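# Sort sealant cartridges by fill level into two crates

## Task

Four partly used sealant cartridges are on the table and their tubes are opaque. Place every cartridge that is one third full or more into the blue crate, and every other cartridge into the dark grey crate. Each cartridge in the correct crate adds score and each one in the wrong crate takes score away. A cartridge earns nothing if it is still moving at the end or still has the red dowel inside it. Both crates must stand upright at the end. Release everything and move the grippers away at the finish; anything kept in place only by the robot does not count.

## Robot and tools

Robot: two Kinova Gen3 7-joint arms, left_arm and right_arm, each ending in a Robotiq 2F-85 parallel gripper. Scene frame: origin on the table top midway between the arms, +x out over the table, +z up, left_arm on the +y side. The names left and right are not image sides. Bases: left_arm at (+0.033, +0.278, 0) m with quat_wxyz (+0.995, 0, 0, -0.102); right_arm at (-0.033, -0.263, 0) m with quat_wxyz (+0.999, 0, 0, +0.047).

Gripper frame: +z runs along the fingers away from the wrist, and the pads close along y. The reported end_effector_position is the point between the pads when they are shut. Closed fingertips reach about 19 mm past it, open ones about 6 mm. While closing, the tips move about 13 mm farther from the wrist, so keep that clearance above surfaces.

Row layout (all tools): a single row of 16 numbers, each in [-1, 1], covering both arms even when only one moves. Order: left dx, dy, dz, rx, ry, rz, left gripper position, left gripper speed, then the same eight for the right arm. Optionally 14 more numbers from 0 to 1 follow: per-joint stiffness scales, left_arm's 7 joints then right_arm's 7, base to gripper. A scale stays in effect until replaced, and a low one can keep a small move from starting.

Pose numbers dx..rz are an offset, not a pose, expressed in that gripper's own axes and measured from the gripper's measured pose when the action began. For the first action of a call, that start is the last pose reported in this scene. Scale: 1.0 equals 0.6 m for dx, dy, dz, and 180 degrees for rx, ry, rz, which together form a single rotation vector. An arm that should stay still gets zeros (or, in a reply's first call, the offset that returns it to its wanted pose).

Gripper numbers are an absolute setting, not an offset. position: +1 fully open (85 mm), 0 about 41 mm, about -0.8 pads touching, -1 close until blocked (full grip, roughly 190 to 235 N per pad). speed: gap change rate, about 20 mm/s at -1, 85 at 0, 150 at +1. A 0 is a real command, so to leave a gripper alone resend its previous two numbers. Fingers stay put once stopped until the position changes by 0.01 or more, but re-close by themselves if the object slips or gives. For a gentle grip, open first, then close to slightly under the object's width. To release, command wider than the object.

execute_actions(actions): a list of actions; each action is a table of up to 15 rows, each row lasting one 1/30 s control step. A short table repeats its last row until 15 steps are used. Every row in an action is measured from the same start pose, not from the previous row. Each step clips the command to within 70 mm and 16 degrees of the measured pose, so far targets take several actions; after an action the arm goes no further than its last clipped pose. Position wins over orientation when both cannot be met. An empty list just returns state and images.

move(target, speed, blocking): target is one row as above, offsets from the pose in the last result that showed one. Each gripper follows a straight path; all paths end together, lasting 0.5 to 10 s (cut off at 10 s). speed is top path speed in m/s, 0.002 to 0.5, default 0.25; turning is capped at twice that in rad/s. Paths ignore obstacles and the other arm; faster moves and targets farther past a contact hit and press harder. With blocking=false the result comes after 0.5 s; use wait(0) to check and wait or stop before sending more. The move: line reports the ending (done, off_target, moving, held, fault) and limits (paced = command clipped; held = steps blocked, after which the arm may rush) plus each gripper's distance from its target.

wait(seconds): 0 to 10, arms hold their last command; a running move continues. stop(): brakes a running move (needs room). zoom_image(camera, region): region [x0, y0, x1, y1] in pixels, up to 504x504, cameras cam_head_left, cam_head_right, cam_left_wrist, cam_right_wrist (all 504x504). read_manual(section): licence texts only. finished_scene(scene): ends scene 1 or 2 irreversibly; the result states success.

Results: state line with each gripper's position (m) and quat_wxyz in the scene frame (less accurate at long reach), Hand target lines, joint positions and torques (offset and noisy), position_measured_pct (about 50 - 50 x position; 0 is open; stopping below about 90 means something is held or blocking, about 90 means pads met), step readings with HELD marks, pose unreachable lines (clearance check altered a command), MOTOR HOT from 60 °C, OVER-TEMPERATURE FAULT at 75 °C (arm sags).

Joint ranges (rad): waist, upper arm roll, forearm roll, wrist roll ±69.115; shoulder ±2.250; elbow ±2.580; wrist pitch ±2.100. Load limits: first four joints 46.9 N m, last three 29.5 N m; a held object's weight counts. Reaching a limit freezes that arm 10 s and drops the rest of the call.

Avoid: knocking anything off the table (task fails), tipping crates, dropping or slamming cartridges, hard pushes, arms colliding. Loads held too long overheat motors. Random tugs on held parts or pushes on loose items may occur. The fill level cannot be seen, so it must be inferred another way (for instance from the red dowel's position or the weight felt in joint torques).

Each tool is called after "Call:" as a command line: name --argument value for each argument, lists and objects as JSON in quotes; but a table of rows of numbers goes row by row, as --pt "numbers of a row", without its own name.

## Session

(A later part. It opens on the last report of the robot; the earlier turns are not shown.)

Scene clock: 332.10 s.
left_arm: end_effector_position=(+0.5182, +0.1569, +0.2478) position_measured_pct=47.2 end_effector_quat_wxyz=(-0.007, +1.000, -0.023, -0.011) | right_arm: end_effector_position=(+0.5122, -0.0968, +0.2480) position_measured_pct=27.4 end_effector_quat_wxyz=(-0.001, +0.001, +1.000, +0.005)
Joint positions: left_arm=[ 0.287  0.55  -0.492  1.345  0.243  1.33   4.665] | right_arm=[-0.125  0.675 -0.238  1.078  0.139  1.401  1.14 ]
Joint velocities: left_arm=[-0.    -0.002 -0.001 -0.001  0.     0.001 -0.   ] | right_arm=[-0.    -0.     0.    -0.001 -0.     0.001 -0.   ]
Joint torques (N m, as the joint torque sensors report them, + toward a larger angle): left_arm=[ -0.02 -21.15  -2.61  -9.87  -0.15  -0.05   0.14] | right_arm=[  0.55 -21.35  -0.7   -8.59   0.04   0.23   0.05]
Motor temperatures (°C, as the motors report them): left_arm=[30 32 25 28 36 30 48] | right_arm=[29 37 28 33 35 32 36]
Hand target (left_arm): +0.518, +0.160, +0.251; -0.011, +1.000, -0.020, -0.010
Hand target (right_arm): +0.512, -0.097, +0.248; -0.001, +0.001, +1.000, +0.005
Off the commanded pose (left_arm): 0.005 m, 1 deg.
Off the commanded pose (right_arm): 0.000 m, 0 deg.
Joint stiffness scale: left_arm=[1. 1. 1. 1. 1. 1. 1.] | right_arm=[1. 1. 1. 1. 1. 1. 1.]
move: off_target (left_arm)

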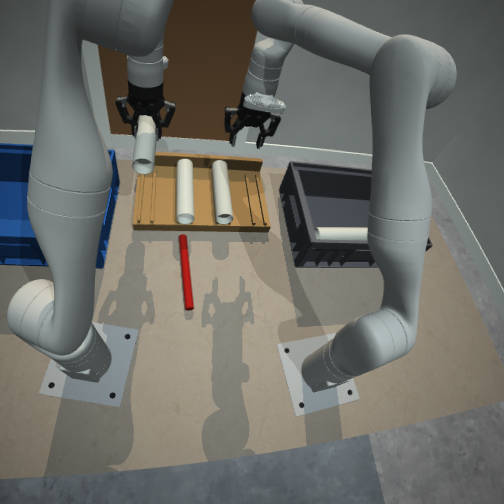

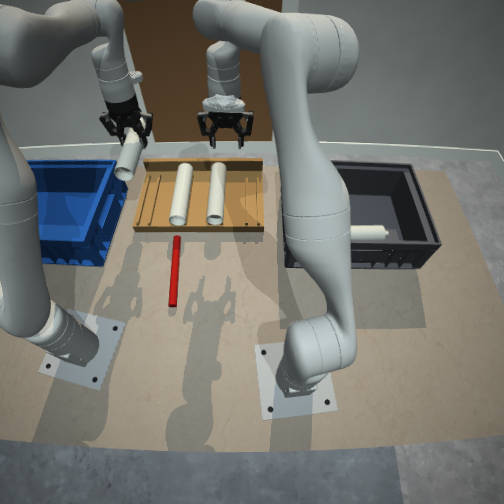

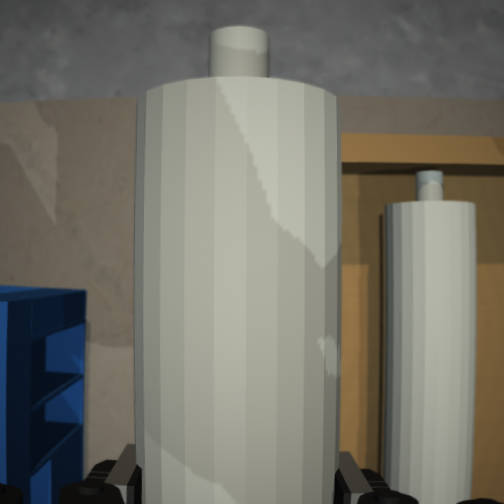

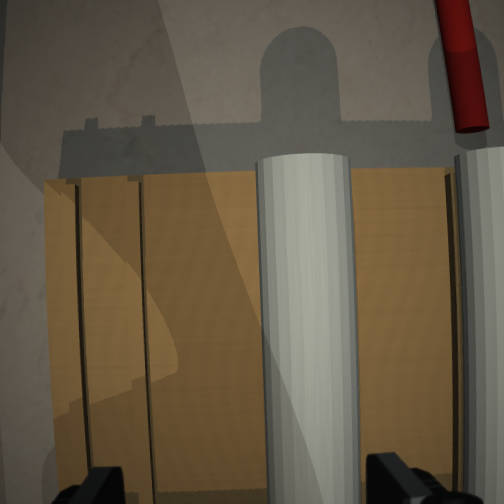

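Call:
move --target '[-0.2525,-0.517,0,0,0,0.4855,-1,0,0,0.24,0,0,0,-0.01,0.45,0]' --speed 0.2

Scene clock: 351.67 s.
left_arm: end_effector_position=(+0.3817, +0.4699, +0.2552) position_measured_pct=47.2 end_effector_quat_wxyz=(+0.004, +0.708, -0.706, -0.011) | right_arm: end_effector_position=(+0.5115, +0.0492, +0.2509) position_measured_pct=27.4 end_effector_quat_wxyz=(-0.001, -0.018, +1.000, +0.010)
Joint positions: left_arm=[-0.363  0.305 -0.515  1.691  0.137  1.197  2.438] | right_arm=[-0.384  0.835 -0.213  0.756  0.139  1.551  0.983]
Joint velocities: left_arm=[-0.008  0.    -0.    -0.    -0.     0.001  0.   ] | right_arm=[-0.003  0.001  0.004 -0.002 -0.    -0.    -0.   ]
Joint torques (N m, as the joint torque sensors report them, + toward a larger angle): left_arm=[ -0.37 -15.49  -2.11  -9.91  -0.15   0.02   0.01] | right_arm=[  0.36 -23.49  -0.53  -8.77   0.52  -0.36   0.44]
Motor temperatures (°C, as the motors report them): left_arm=[30 32 25 28 36 30 48] | right_arm=[29 37 28 33 35 32 36]
Hand target (left_arm): +0.382, +0.473, +0.256; +0.001, +0.707, -0.707, -0.012
Hand target (right_arm): +0.512, +0.047, +0.250; -0.001, -0.015, +1.000, +0.006
Off the commanded pose (left_arm): 0.004 m, 0 deg.
Off the commanded pose (right_arm): 0.003 m, 1 deg.
Joint stiffness scale: left_arm=[1. 1. 1. 1. 1. 1. 1.] | right_arm=[1. 1. 1. 1. 1. 1. 1.]
move: off_target (left_arm)

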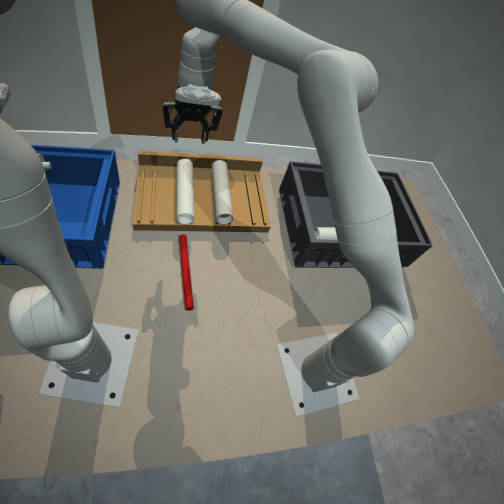

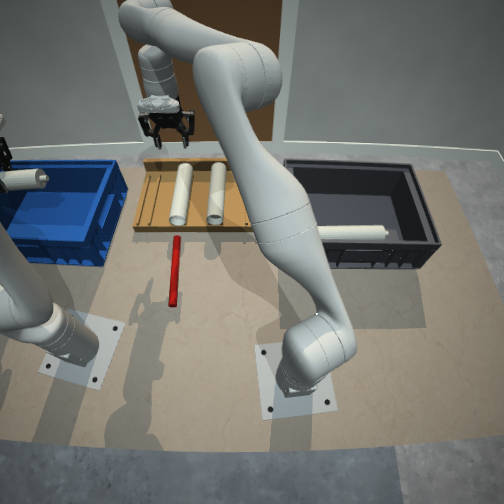

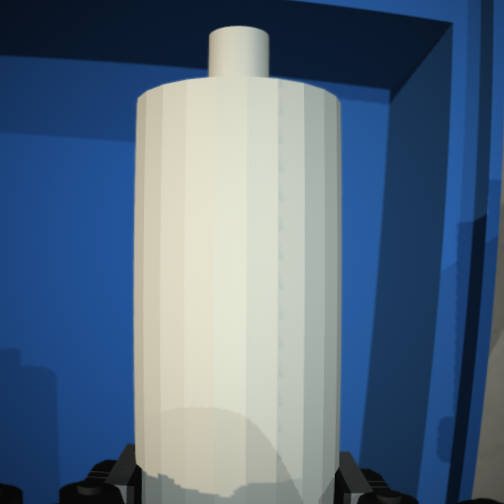

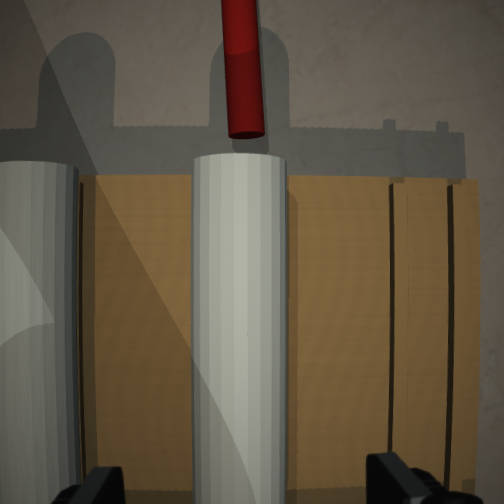

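Call:
move --target '[0,0,0.335,0,0,0,-1,0,0,-0.003,0.3065,0,0,0,0.45,0]' --speed 0.12

Scene clock: 366.23 s.
left_arm: end_effector_position=(+0.3771, +0.4741, +0.0569) position_measured_pct=47.2 end_effector_quat_wxyz=(+0.003, +0.708, -0.706, -0.013) | right_arm: end_effector_position=(+0.5105, +0.0524, +0.0700) position_measured_pct=27.4 end_effector_quat_wxyz=(-0.002, -0.019, +1.000, +0.013)
Joint positions: left_arm=[-0.481  0.617 -0.402  1.988  0.357  0.615  2.236] | right_arm=[-0.38   0.969 -0.181  1.077  0.139  1.096  0.969]
Joint velocities: left_arm=[-0.008  0.003  0.006  0.    -0.    -0.003 -0.   ] | right_arm=[-0.003  0.002  0.002  0.001  0.001 -0.     0.   ]
Joint torques (N m, as the joint torque sensors report them, + toward a larger angle): left_arm=[  0.11 -18.33  -2.25  -5.38  -0.34   0.     0.04] | right_arm=[  1.26 -24.5   -0.83  -7.92  -0.06   0.48  -0.15]
Motor temperatures (°C, as the motors report them): left_arm=[30 32 25 28 36 30 48] | right_arm=[29 38 28 33 35 32 36]
Hand target (left_arm): +0.377, +0.473, +0.055; +0.004, +0.708, -0.706, -0.012
Hand target (right_arm): +0.511, +0.051, +0.067; -0.001, -0.018, +1.000, +0.010
Off the commanded pose (left_arm): 0.003 m, 0 deg.
Off the commanded pose (right_arm): 0.003 m, 0 deg.
Joint stiffness scale: left_arm=[1. 1. 1. 1. 1. 1. 1.] | right_arm=[1. 1. 1. 1. 1. 1. 1.]
move: done

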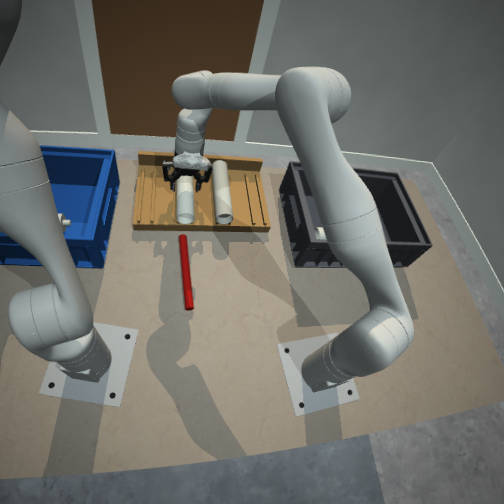

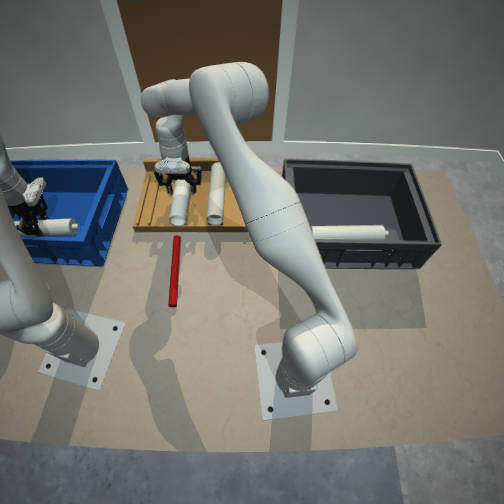

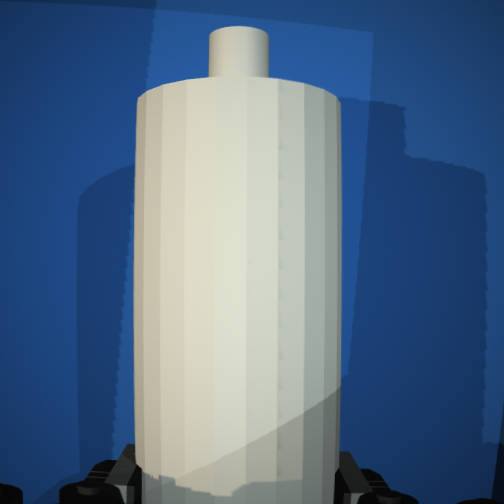

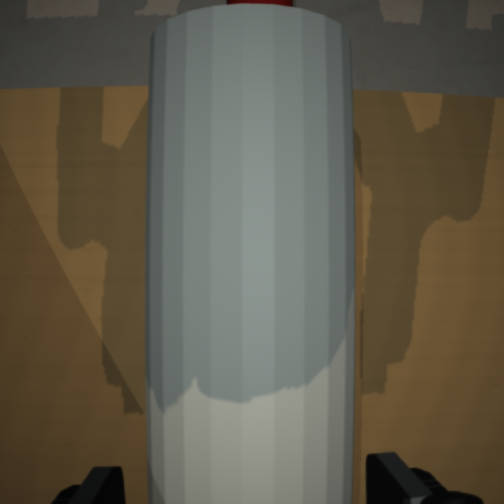

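Call:
execute_actions --actions '[[[0,0,0.007,0,0,0,-1,0,0,0.002,0.008,0,0,0,0.45,0]],[[0,0,0,0,0,0,0.5,-0.5,0,0,0,0,0,0,-1,0]],[[0,0,0,0,0,0,0.5,-0.5,0,0,0,0,0,0,-1,0]]]'

Scene clock: 374.27 s.
left_arm: end_effector_position=(+0.3771, +0.4757, +0.0549) position_measured_pct=25.0 end_effector_quat_wxyz=(+0.002, +0.709, -0.706, -0.014) | right_arm: end_effector_position=(+0.5108, +0.0529, +0.0683) position_measured_pct=46.4 end_effector_quat_wxyz=(-0.002, -0.019, +1.000, +0.014)
Joint positions: left_arm=[-0.484  0.622 -0.4    1.988  0.357  0.608  2.236] | right_arm=[-0.38   0.972 -0.181  1.077  0.139  1.093  0.969]
Joint velocities: left_arm=[ 0.    -0.     0.    -0.    -0.    -0.001 -0.   ] | right_arm=[-0.    -0.    -0.     0.001  0.001 -0.001 -0.001]
Joint torques (N m, as the joint torque sensors report them, + toward a larger angle): left_arm=[ -0.09 -16.67  -2.32  -4.83  -0.24   0.11   0.1 ] | right_arm=[  0.82 -21.65   0.22  -7.09   0.52   0.11   0.63]
Motor temperatures (°C, as the motors report them): left_arm=[30 32 25 28 36 30 48] | right_arm=[29 38 28 33 35 32 36]
Hand target (left_arm): +0.377, +0.476, +0.055; +0.002, +0.709, -0.706, -0.014
Hand target (right_arm): +0.511, +0.053, +0.068; -0.002, -0.019, +1.000, +0.014
Off the commanded pose (left_arm): 0.000 m, 0 deg.
Off the commanded pose (right_arm): 0.000 m, 0 deg.
Joint stiffness scale: left_arm=[1. 1. 1. 1. 1. 1. 1.] | right_arm=[1. 1. 1. 1. 1. 1. 1.]
Step readings (end_effector_position; steps 1 to 15: 1st action; 16 to 30: 2nd action; 31 to 45: 3rd action):
0: left_arm (+0.3769, +0.4743, +0.0568) | right_arm (+0.5105, +0.0525, +0.0699)
1: left_arm (+0.3770, +0.4746, +0.0565) | right_arm (+0.5105, +0.0526, +0.0697)
2: left_arm (+0.3772, +0.4750, +0.0561) | right_arm (+0.5107, +0.0527, +0.0692)
4: left_arm (+0.3773, +0.4756, +0.0555) | right_arm (+0.5107, +0.0528, +0.0684)
8: left_arm (+0.3772, +0.4757, +0.0550) | right_arm (+0.5106, +0.0528, +0.0677)
15: left_arm (+0.3771, +0.4757, +0.0549) | right_arm (+0.5105, +0.0527, +0.0675)
16: left_arm (+0.3771, +0.4757, +0.0548) | right_arm (+0.5105, +0.0527, +0.0675)
17: left_arm (+0.3771, +0.4757, +0.0548) | right_arm (+0.5105, +0.0527, +0.0675)
19: left_arm (+0.3771, +0.4757, +0.0548) | right_arm (+0.5105, +0.0527, +0.0675)
23: left_arm (+0.3771, +0.4757, +0.0549) | right_arm (+0.5106, +0.0528, +0.0678)
30: left_arm (+0.3771, +0.4757, +0.0549) | right_arm (+0.5108, +0.0528, +0.0683)
31: left_arm (+0.3771, +0.4757, +0.0549) | right_arm (+0.5108, +0.0529, +0.0683)
32: left_arm (+0.3771, +0.4757, +0.0549) | right_arm (+0.5108, +0.0529, +0.0683)
34: left_arm (+0.3771, +0.4757, +0.0549) | right_arm (+0.5108, +0.0529, +0.0683)
38: left_arm (+0.3771, +0.4757, +0.0549) | right_arm (+0.5108, +0.0529, +0.0683)
45: end_effector_position above

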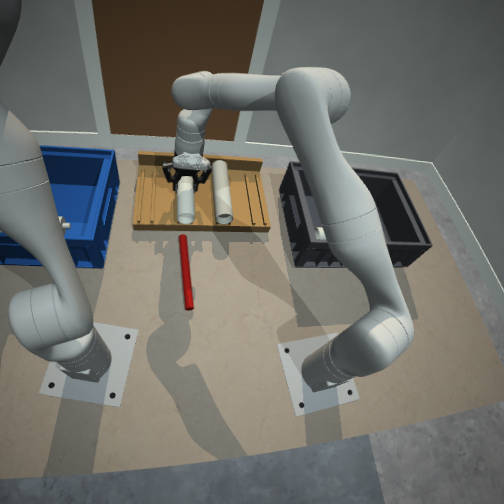

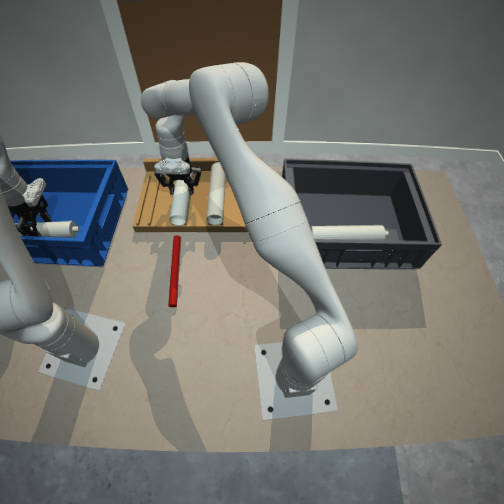

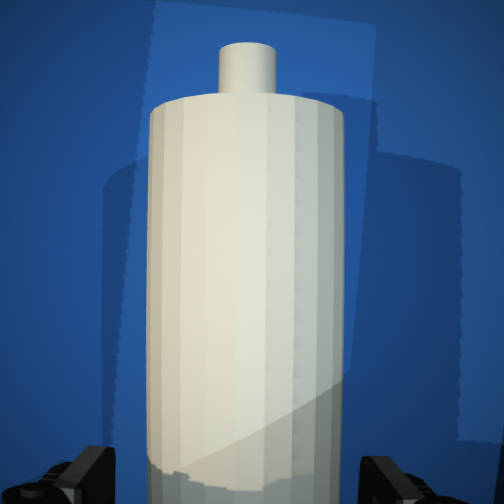

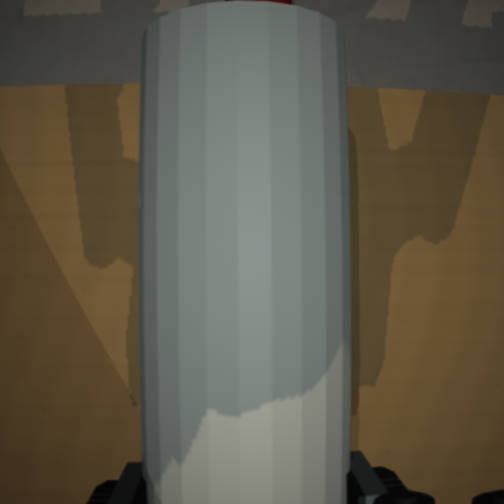

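Call:
move --target '[0,0,-0.32,0,0,0,0.5,0,0,0,-0.31,0,0,0,-1,0]' --speed 0.12

Scene clock: 379.30 s.
left_arm: end_effector_position=(+0.3833, +0.4700, +0.2439) position_measured_pct=25.0 end_effector_quat_wxyz=(+0.003, +0.707, -0.707, -0.011) | right_arm: end_effector_position=(+0.5143, +0.0447, +0.2522) position_measured_pct=46.4 end_effector_quat_wxyz=(+0.000, -0.014, +1.000, +0.011)
Joint positions: left_arm=[-0.368  0.318 -0.51   1.713  0.145  1.162  2.431] | right_arm=[-0.377  0.834 -0.208  0.755  0.135  1.551  0.986]
Joint velocities: left_arm=[ 0.001 -0.005  0.002 -0.001 -0.     0.002  0.001] | right_arm=[-0.001 -0.    -0.005 -0.003 -0.     0.004 -0.002]
Joint torques (N m, as the joint torque sensors report them, + toward a larger angle): left_arm=[ -0.38 -14.24  -2.    -8.36  -0.27   0.27   0.07] | right_arm=[  0.09 -23.77  -0.51  -9.33   0.72  -0.15   0.33]
Motor temperatures (°C, as the motors report them): left_arm=[30 32 25 28 36 30 48] | right_arm=[29 38 28 33 35 32 36]
Hand target (left_arm): +0.382, +0.472, +0.246; +0.002, +0.708, -0.706, -0.014
Hand target (right_arm): +0.512, +0.048, +0.254; -0.002, -0.019, +1.000, +0.014
Off the commanded pose (left_arm): 0.004 m, 1 deg.
Off the commanded pose (right_arm): 0.005 m, 1 deg.
Joint stiffness scale: left_arm=[1. 1. 1. 1. 1. 1. 1.] | right_arm=[1. 1. 1. 1. 1. 1. 1.]
move: off_target (left_arm, right_arm)

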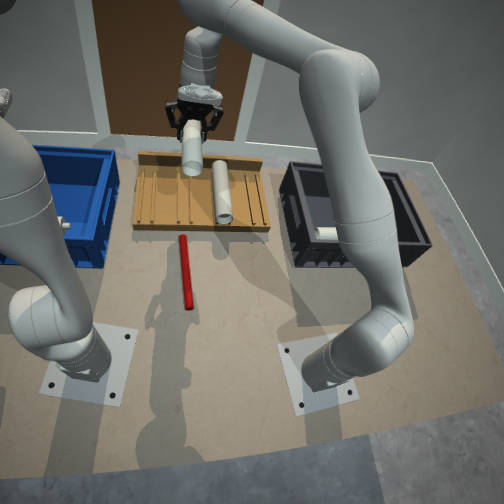

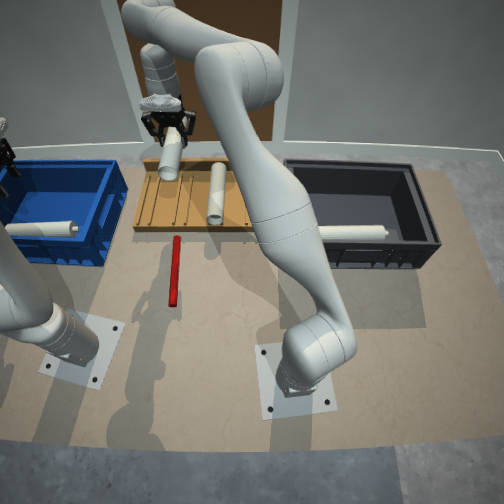

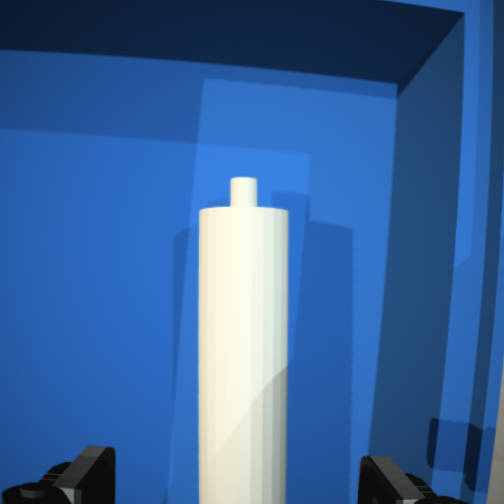

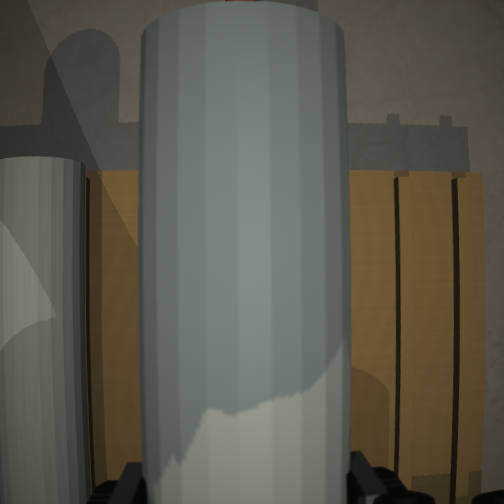

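Call:
move --target '[0.87,-0.22,0.073,0,0,-0.488,0.45,0,0.113,-0.836,-0.018,0,0,0.509,-1,0]' --speed 0.2

Scene clock: 396.83 s.
left_arm: end_effector_position=(+0.5165, -0.0461, +0.1926) position_measured_pct=27.4 end_effector_quat_wxyz=(-0.008, +1.000, -0.019, -0.007) | right_arm: end_effector_position=(+0.4616, -0.4605, +0.2539) position_measured_pct=46.4 end_effector_quat_wxyz=(-0.003, +0.703, +0.711, +0.004)
Joint positions: left_arm=[ 0.539  0.773 -0.407  1.103  0.28   1.336  5.045] | right_arm=[ 0.328  0.575  0.187  1.243 -0.114  1.335  0.429]
Joint velocities: left_arm=[-0.     0.008 -0.    -0.003 -0.    -0.     0.   ] | right_arm=[ 0.006  0.002  0.     0.    -0.001  0.    -0.002]
Joint torques (N m, as the joint torque sensors report them, + toward a larger angle): left_arm=[ -0.12 -23.1   -2.92  -8.52  -0.23   0.04   0.18] | right_arm=[ -0.39 -19.66   1.2   -9.24   0.31   0.18   0.28]
Motor temperatures (°C, as the motors report them): left_arm=[30 32 25 28 36 30 48] | right_arm=[29 38 28 33 35 32 36]
Hand target (left_arm): +0.513, -0.051, +0.191; -0.005, +1.000, -0.019, -0.011
Hand target (right_arm): +0.462, -0.460, +0.253; -0.006, +0.707, +0.707, +0.006
Off the commanded pose (left_arm): 0.006 m, 0 deg.
Off the commanded pose (right_arm): 0.003 m, 1 deg.
Joint stiffness scale: left_arm=[1. 1. 1. 1. 1. 1. 1.] | right_arm=[1. 1. 1. 1. 1. 1. 1.]
move: off_target (left_arm)

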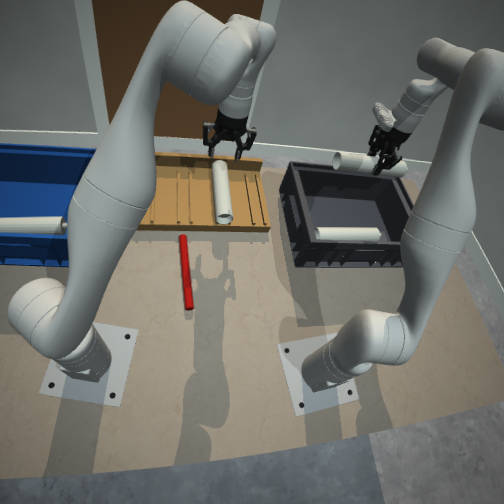

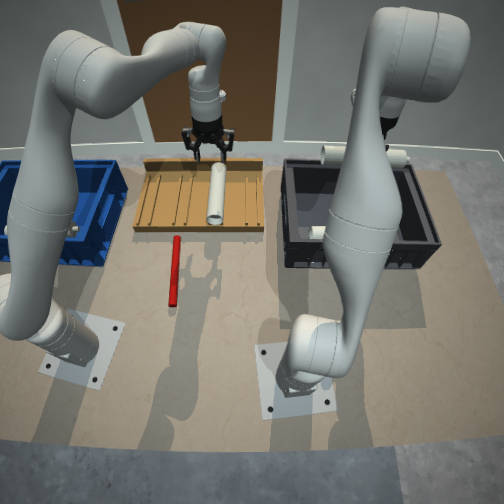

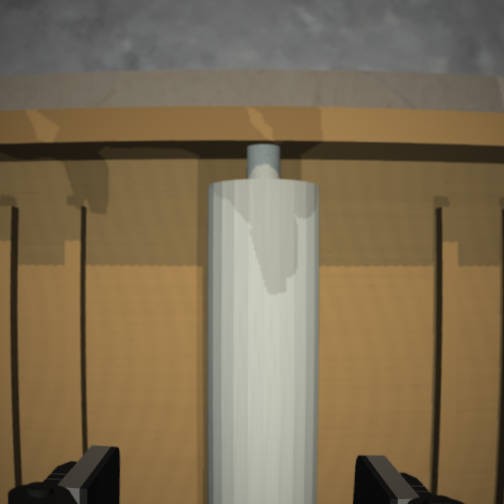

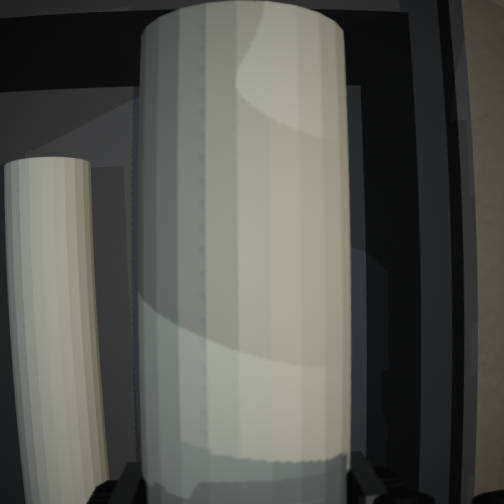

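Call:
move --target '[-0.005,0.021,0.213,0,0,0,0.45,0,0,-0.017,0.337,0,0,0,-1,0]' --speed 0.1

Scene clock: 405.73 s.
left_arm: end_effector_position=(+0.5130, -0.0547, +0.0679) position_measured_pct=27.4 end_effector_quat_wxyz=(-0.011, +1.000, -0.019, -0.004) | right_arm: end_effector_position=(+0.4517, -0.4603, +0.0542) position_measured_pct=46.4 end_effector_quat_wxyz=(-0.001, +0.703, +0.711, +0.002)
Joint positions: left_arm=[ 0.54   0.907 -0.345  1.255  0.296  1.047  5.045] | right_arm=[ 0.362  0.785  0.121  1.559 -0.124  0.805  0.45 ]
Joint velocities: left_arm=[-0.003  0.     0.003 -0.    -0.    -0.001  0.   ] | right_arm=[ 0.005  0.003 -0.003 -0.001  0.    -0.001 -0.002]
Joint torques (N m, as the joint torque sensors report them, + toward a larger angle): left_arm=[  0.14 -24.06  -2.62  -7.66  -0.2    0.02   0.17] | right_arm=[  0.59 -21.15   1.17  -6.88   0.17  -0.02   0.52]
Motor temperatures (°C, as the motors report them): left_arm=[30 32 25 28 36 30 48] | right_arm=[29 38 28 33 35 32 36]
Hand target (left_arm): +0.512, -0.056, +0.065; -0.008, +1.000, -0.019, -0.007
Hand target (right_arm): +0.451, -0.459, +0.052; -0.003, +0.703, +0.711, +0.004
Off the commanded pose (left_arm): 0.004 m, 0 deg.
Off the commanded pose (right_arm): 0.003 m, 0 deg.
Joint stiffness scale: left_arm=[1. 1. 1. 1. 1. 1. 1.] | right_arm=[1. 1. 1. 1. 1. 1. 1.]
move: off_target (left_arm)

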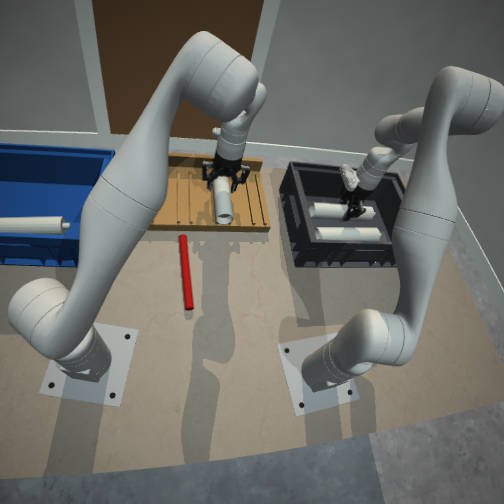

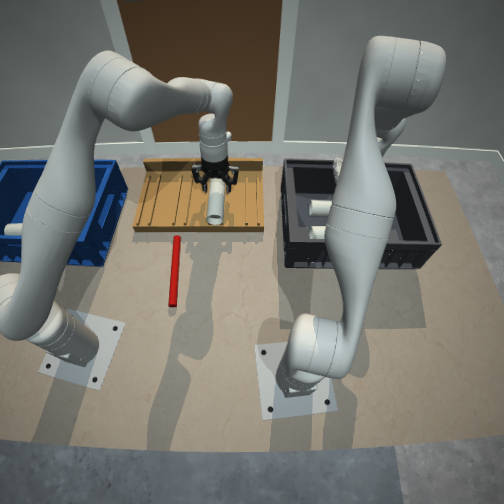

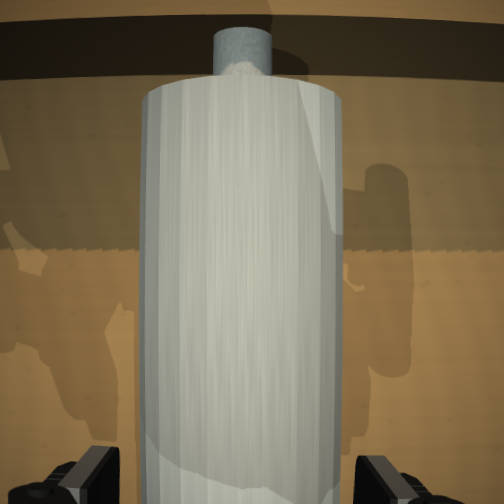

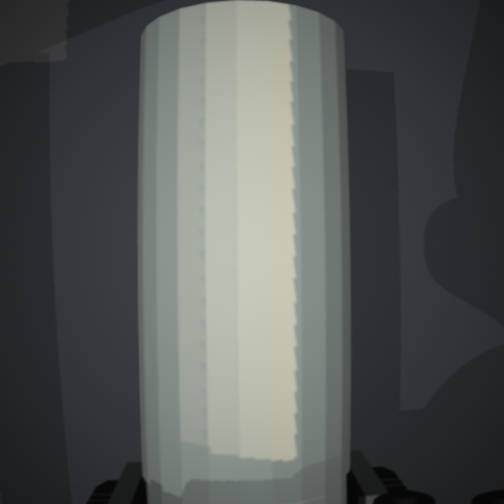

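Call:
execute_actions --actions '[[[0,0.003,0.008,0,0,0,0.45,0,0,0,0.004,0,0,0,-1,0]],[[0,0,0,0,0,0,-1,0,0,0,0,0,0,0,0.6,-0.5]],[[0,0,0,0,0,0,-1,0,0,0,0,0,0,0,0.6,-0.5]]]'

Scene clock: 410.70 s.
left_arm: end_effector_position=(+0.5132, -0.0552, +0.0662) position_measured_pct=47.6 end_effector_quat_wxyz=(-0.011, +1.000, -0.019, -0.004) | right_arm: end_effector_position=(+0.4517, -0.4605, +0.0538) position_measured_pct=19.8 end_effector_quat_wxyz=(-0.001, +0.703, +0.711, +0.002)
Joint positions: left_arm=[ 0.54   0.91  -0.345  1.255  0.296  1.044  5.045] | right_arm=[ 0.362  0.786  0.121  1.559 -0.124  0.804  0.45 ]
Joint velocities: left_arm=[ 0.     0.     0.001  0.     0.    -0.    -0.   ] | right_arm=[-0.001  0.001  0.    -0.003  0.001  0.    -0.001]
Joint torques (N m, as the joint torque sensors report them, + toward a larger angle): left_arm=[ -2.08 -21.61  -4.15  -6.91  -1.22  -0.86  -0.06] | right_arm=[  0.38 -19.66   1.14  -6.53   0.44   0.21   0.08]
Motor temperatures (°C, as the motors report them): left_arm=[30 32 25 28 36 30 48] | right_arm=[29 38 28 33 35 32 36]
Hand target (left_arm): +0.513, -0.055, +0.066; -0.011, +1.000, -0.019, -0.004
Hand target (right_arm): +0.452, -0.460, +0.054; -0.001, +0.703, +0.711, +0.002
Off the commanded pose (left_arm): 0.000 m, 0 deg.
Off the commanded pose (right_arm): 0.000 m, 0 deg.
Joint stiffness scale: left_arm=[1. 1. 1. 1. 1. 1. 1.] | right_arm=[1. 1. 1. 1. 1. 1. 1.]
Step readings (end_effector_position; steps 1 to 15: 1st action; 16 to 30: 2nd action; 31 to 45: 3rd action):
0: left_arm (+0.5131, -0.0547, +0.0678) | right_arm (+0.4516, -0.4604, +0.0540)
1: left_arm (+0.5132, -0.0546, +0.0676) | right_arm (+0.4516, -0.4604, +0.0540)
2: left_arm (+0.5133, -0.0546, +0.0670) | right_arm (+0.4516, -0.4604, +0.0540)
4: left_arm (+0.5133, -0.0545, +0.0661) | right_arm (+0.4517, -0.4605, +0.0539)
8: left_arm (+0.5131, -0.0543, +0.0653) | right_arm (+0.4517, -0.4605, +0.0539)
15: left_arm (+0.5131, -0.0542, +0.0650) | right_arm (+0.4517, -0.4605, +0.0538)
16: left_arm (+0.5131, -0.0542, +0.0650) | right_arm (+0.4517, -0.4605, +0.0538)
17: left_arm (+0.5131, -0.0542, +0.0650) | right_arm (+0.4517, -0.4605, +0.0538)
19: left_arm (+0.5131, -0.0542, +0.0650) | right_arm (+0.4517, -0.4605, +0.0538)
23: left_arm (+0.5131, -0.0549, +0.0656) | right_arm (+0.4517, -0.4605, +0.0538)
30: left_arm (+0.5132, -0.0551, +0.0661) | right_arm (+0.4517, -0.4605, +0.0538)
31: left_arm (+0.5132, -0.0552, +0.0661) | right_arm (+0.4517, -0.4605, +0.0538)
32: left_arm (+0.5132, -0.0552, +0.0662) | right_arm (+0.4517, -0.4605, +0.0538)
34: left_arm (+0.5132, -0.0552, +0.0662) | right_arm (+0.4517, -0.4605, +0.0538)
38: left_arm (+0.5132, -0.0552, +0.0662) | right_arm (+0.4517, -0.4605, +0.0538)
45: end_effector_position above

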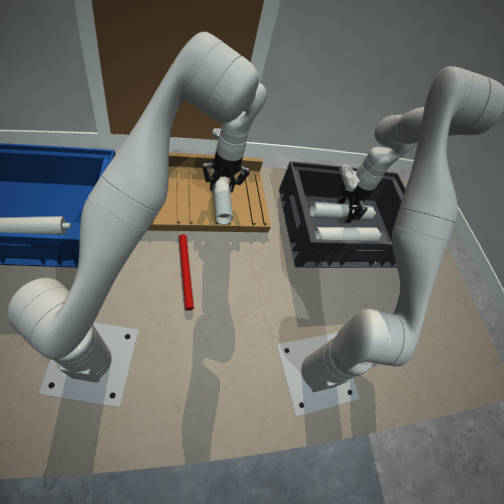

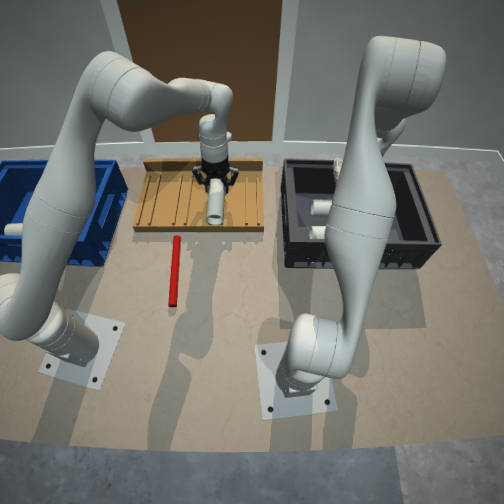

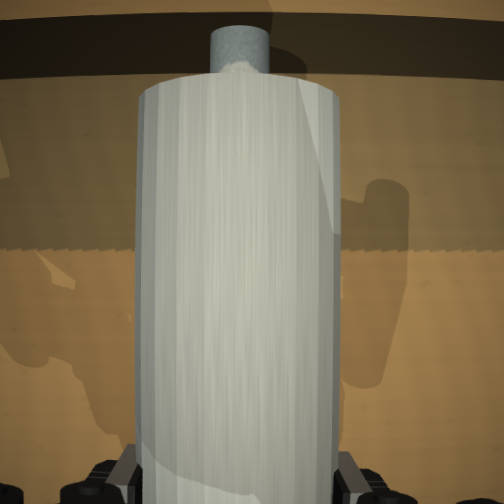

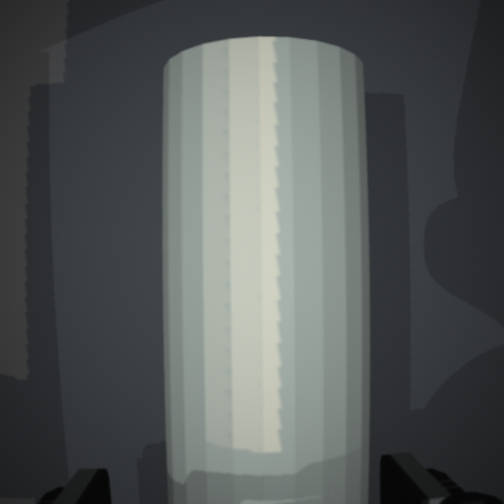

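Call:
execute_actions --actions '[[[0,0,0,0,0,0,0.45,0,0,0,-0.03,0,0,0,0.6,0]],[[0,0.003,0.012,0,0,0,0.45,0,0,0,-0.05,0,0,0,0.6,0]],[[0,0,0,0,0,0,-1,0,0,0,-0.08,0,0,0,0.6,0]],[[0,0,0,0,0,0,-1,0,0,0,-0.08,0,0,0,0.6,0]]]'

Scene clock: 417.90 s.
left_arm: end_effector_position=(+0.5144, -0.0554, +0.0625) position_measured_pct=47.6 end_effector_quat_wxyz=(-0.012, +1.000, -0.020, -0.003) | right_arm: end_effector_position=(+0.4521, -0.4552, +0.1865) position_measured_pct=19.8 end_effector_quat_wxyz=(-0.009, +0.702, +0.712, +0.012)
Joint positions: left_arm=[ 0.541  0.917 -0.345  1.254  0.296  1.036  5.045] | right_arm=[ 0.354  0.608  0.145  1.408 -0.123  1.141  0.448]
Joint velocities: left_arm=[-0.001  0.003 -0.     0.     0.    -0.    -0.   ] | right_arm=[-0.003 -0.006  0.003 -0.002 -0.     0.002 -0.   ]
Joint torques (N m, as the joint torque sensors report them, + toward a larger angle): left_arm=[ -1.57 -21.52  -3.61  -6.61  -0.92  -0.3   -0.11] | right_arm=[  0.46 -18.83   1.11  -7.74   0.03   0.26   0.2 ]
Motor temperatures (°C, as the motors report them): left_arm=[30 33 25 28 36 30 48] | right_arm=[29 38 28 33 35 32 36]
Hand target (left_arm): +0.514, -0.055, +0.062; -0.012, +1.000, -0.020, -0.003
Hand target (right_arm): +0.452, -0.457, +0.189; -0.007, +0.702, +0.712, +0.009
Off the commanded pose (left_arm): 0.000 m, 0 deg.
Off the commanded pose (right_arm): 0.004 m, 0 deg.
Joint stiffness scale: left_arm=[1. 1. 1. 1. 1. 1. 1.] | right_arm=[1. 1. 1. 1. 1. 1. 1.]
Step readings (end_effector_position; steps 1 to 15: 1st action; 16 to 30: 2nd action; 31 to 45: 3rd action; 46 to 60: 4th action):
0: left_arm (+0.5132, -0.0552, +0.0662) | right_arm (+0.4517, -0.4605, +0.0538)
1: left_arm (+0.5132, -0.0552, +0.0662) | right_arm (+0.4515, -0.4603, +0.0544)
2: left_arm (+0.5132, -0.0552, +0.0662) | right_arm (+0.4501, -0.4594, +0.0569)
4: left_arm (+0.5132, -0.0552, +0.0662) | right_arm (+0.4494, -0.4585, +0.0626)
8: left_arm (+0.5132, -0.0552, +0.0662) | right_arm (+0.4508, -0.4587, +0.0676)
15: left_arm (+0.5132, -0.0552, +0.0662) | right_arm (+0.4514, -0.4588, +0.0692)
16: left_arm (+0.5134, -0.0552, +0.0658) | right_arm (+0.4512, -0.4587, +0.0700)
17: left_arm (+0.5139, -0.0553, +0.0649) | right_arm (+0.4495, -0.4577, +0.0736)
19: left_arm (+0.5143, -0.0552, +0.0633) | right_arm (+0.4480, -0.4565, +0.0839)
23: left_arm (+0.5142, -0.0550, +0.0619) | right_arm (+0.4503, -0.4571, +0.0935)
30: left_arm (+0.5141, -0.0549, +0.0614) | right_arm (+0.4513, -0.4574, +0.0964)
31: left_arm (+0.5141, -0.0549, +0.0614) | right_arm (+0.4511, -0.4572, +0.0972)
32: left_arm (+0.5141, -0.0549, +0.0614) | right_arm (+0.4497, -0.4564, +0.1010)
34: left_arm (+0.5141, -0.0549, +0.0614) | right_arm (+0.4467, -0.4546, +0.1168)
38: left_arm (+0.5142, -0.0552, +0.0619) | right_arm (+0.4497, -0.4556, +0.1360)
45: left_arm (+0.5143, -0.0553, +0.0624) | right_arm (+0.4516, -0.4562, +0.1414)
46: left_arm (+0.5144, -0.0554, +0.0625) | right_arm (+0.4514, -0.4560, +0.1423)
47: left_arm (+0.5144, -0.0554, +0.0625) | right_arm (+0.4501, -0.4553, +0.1460)
49: left_arm (+0.5144, -0.0554, +0.0625) | right_arm (+0.4475, -0.4535, +0.1619)
53: left_arm (+0.5144, -0.0554, +0.0625) | right_arm (+0.4505, -0.4546, +0.1816)
60: end_effector_position above

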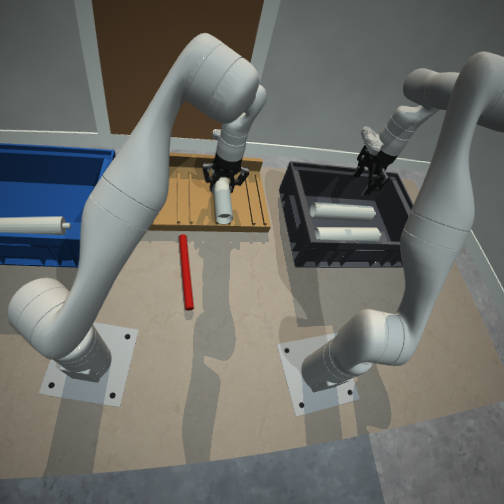

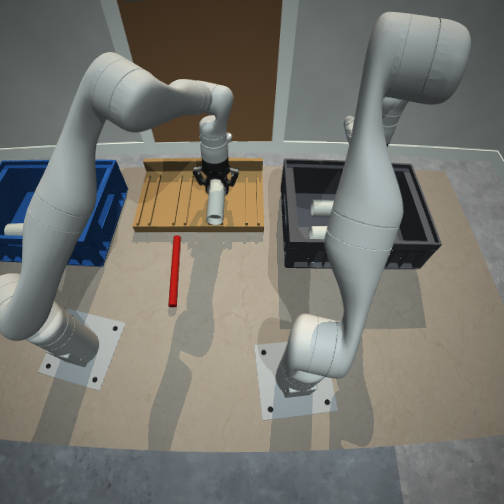

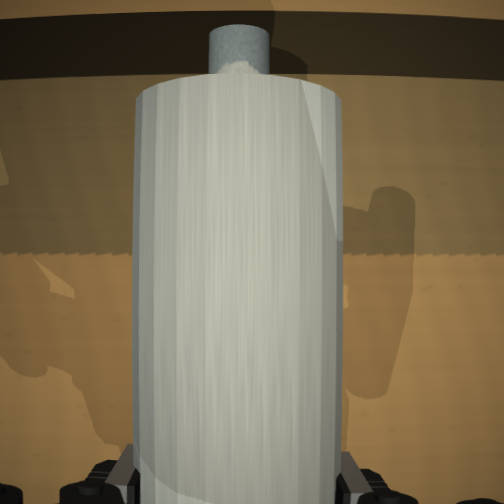

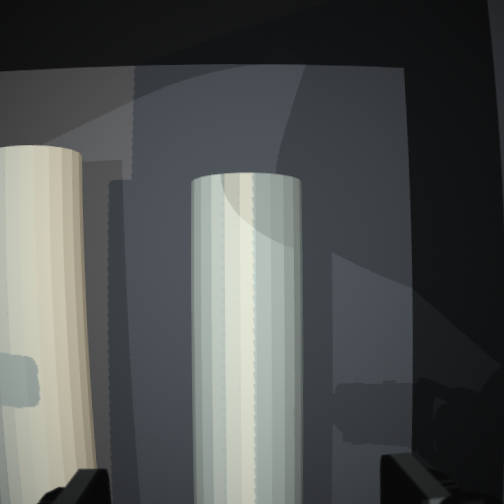

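Same reading, so it's a full-diameter grip. Lift.

Call:
move --target '[0,0,-0.315,0,0,0,-1,0,0,0,-0.13,0,0,0,0.6,0]' --speed 0.12

Scene clock: 422.93 s.
left_arm: end_effector_position=(+0.5130, -0.0643, +0.2486) position_measured_pct=47.6 end_effector_quat_wxyz=(-0.009, +1.000, -0.025, -0.005) | right_arm: end_effector_position=(+0.4532, -0.4553, +0.2619) position_measured_pct=19.8 end_effector_quat_wxyz=(-0.012, +0.700, +0.714, +0.015)
Joint positions: left_arm=[ 0.545  0.756 -0.394  0.946  0.256  1.498  5.095] | right_arm=[ 0.354  0.551  0.159  1.255 -0.123  1.353  0.445]
Joint velocities: left_arm=[-0.     0.001 -0.004 -0.002  0.     0.002  0.001] | right_arm=[-0.001  0.     0.001 -0.002 -0.    -0.001 -0.002]
Joint torques (N m, as the joint torque sensors report them, + toward a larger angle): left_arm=[ -0.37 -26.11  -2.72 -10.59  -0.18   0.07   0.21] | right_arm=[  0.24 -18.55   1.33  -8.41  -0.22   0.22   0.39]
Motor temperatures (°C, as the motors report them): left_arm=[30 33 25 28 36 30 48] | right_arm=[29 38 28 33 35 32 36]
Hand target (left_arm): +0.515, -0.060, +0.251; -0.012, +1.000, -0.020, -0.003
Hand target (right_arm): +0.452, -0.458, +0.265; -0.009, +0.702, +0.713, +0.012
Off the commanded pose (left_arm): 0.006 m, 1 deg.
Off the commanded pose (right_arm): 0.004 m, 1 deg.
Joint stiffness scale: left_arm=[1. 1. 1. 1. 1. 1. 1.] | right_arm=[1. 1. 1. 1. 1. 1. 1.]
move: off_target (left_arm, right_arm)

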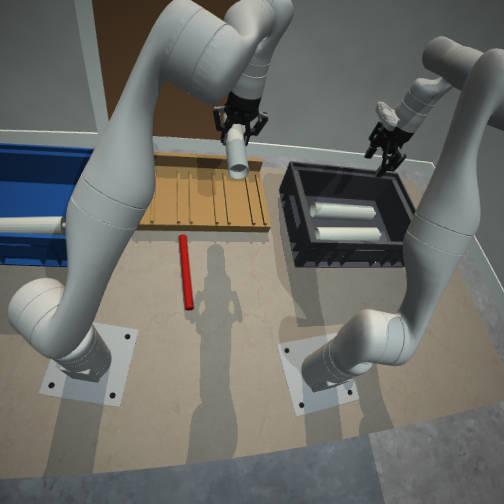

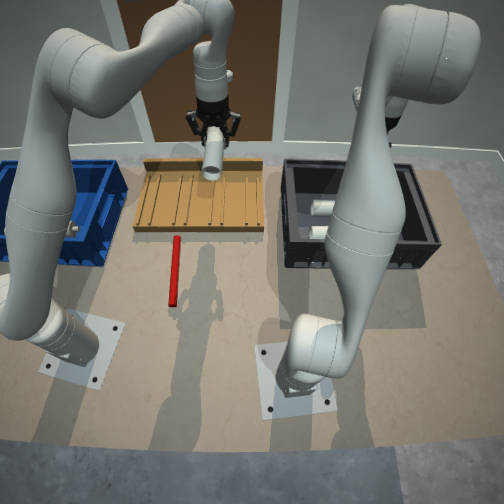

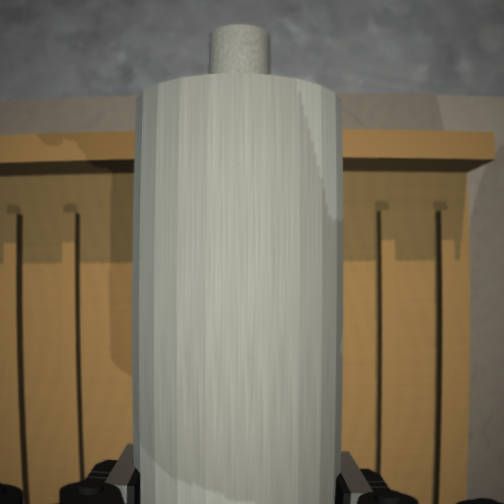

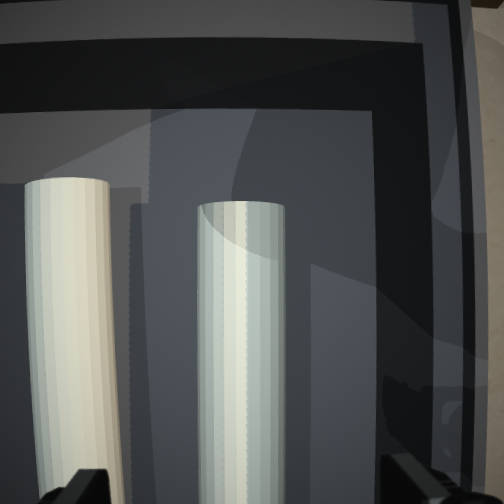

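Call:
move --target '[-0.125,-0.8915,0,0,0,0.484,-1,0,0,0,0,0,0,0,0.6,0]' --speed 0.2

Scene clock: 432.87 s.
left_arm: end_effector_position=(+0.4640, +0.4754, +0.2602) position_measured_pct=47.6 end_effector_quat_wxyz=(-0.007, +0.709, -0.705, -0.012) | right_arm: end_effector_position=(+0.4532, -0.4553, +0.2619) position_measured_pct=19.8 end_effector_quat_wxyz=(-0.012, +0.700, +0.714, +0.015)
Joint positions: left_arm=[-0.391  0.451 -0.428  1.451  0.163  1.27   2.524] | right_arm=[ 0.354  0.551  0.159  1.255 -0.123  1.353  0.445]
Joint velocities: left_arm=[-0.006 -0.001  0.001 -0.     0.     0.     0.   ] | right_arm=[ 0.     0.001  0.     0.    -0.     0.     0.   ]
Joint torques (N m, as the joint torque sensors report them, + toward a larger angle): left_arm=[  0.08 -19.64  -2.27 -10.22  -0.12   0.18   0.23] | right_arm=[  0.61 -18.37   1.34  -8.67  -0.36   0.33   0.04]
Motor temperatures (°C, as the motors report them): left_arm=[30 33 25 28 36 30 48] | right_arm=[29 38 28 33 35 32 36]
Hand target (left_arm): +0.465, +0.473, +0.259; -0.004, +0.708, -0.707, -0.009
Hand target (right_arm): +0.453, -0.455, +0.262; -0.012, +0.700, +0.714, +0.015
Off the commanded pose (left_arm): 0.003 m, 1 deg.
Off the commanded pose (right_arm): 0.000 m, 0 deg.
Joint stiffness scale: left_arm=[1. 1. 1. 1. 1. 1. 1.] | right_arm=[1. 1. 1. 1. 1. 1. 1.]
move: done

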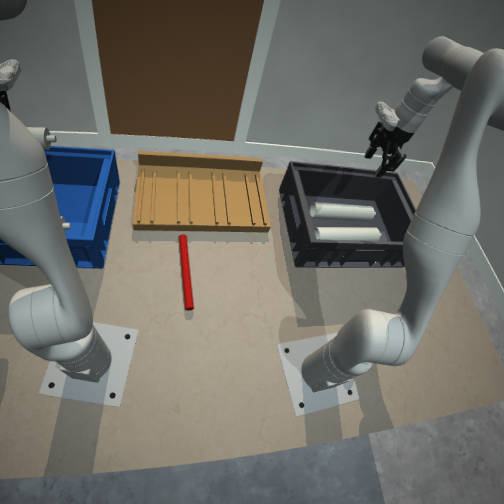

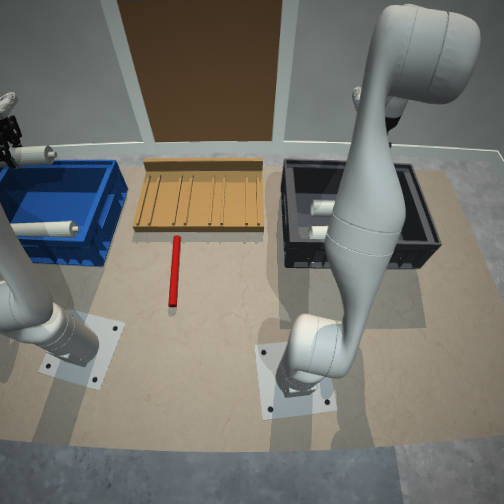

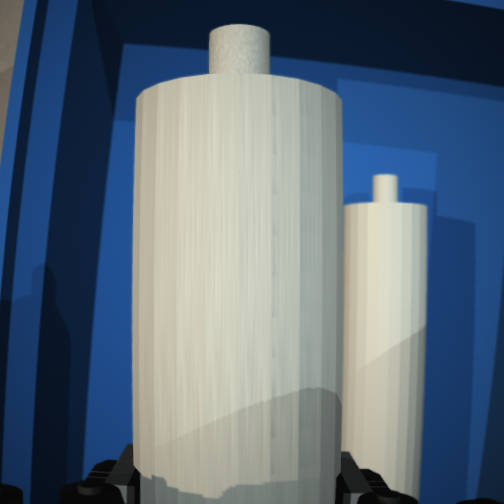

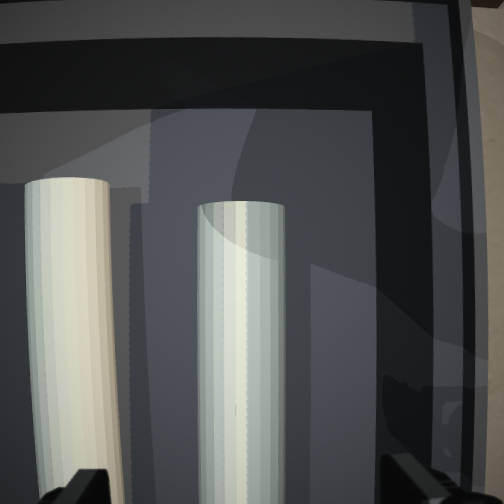

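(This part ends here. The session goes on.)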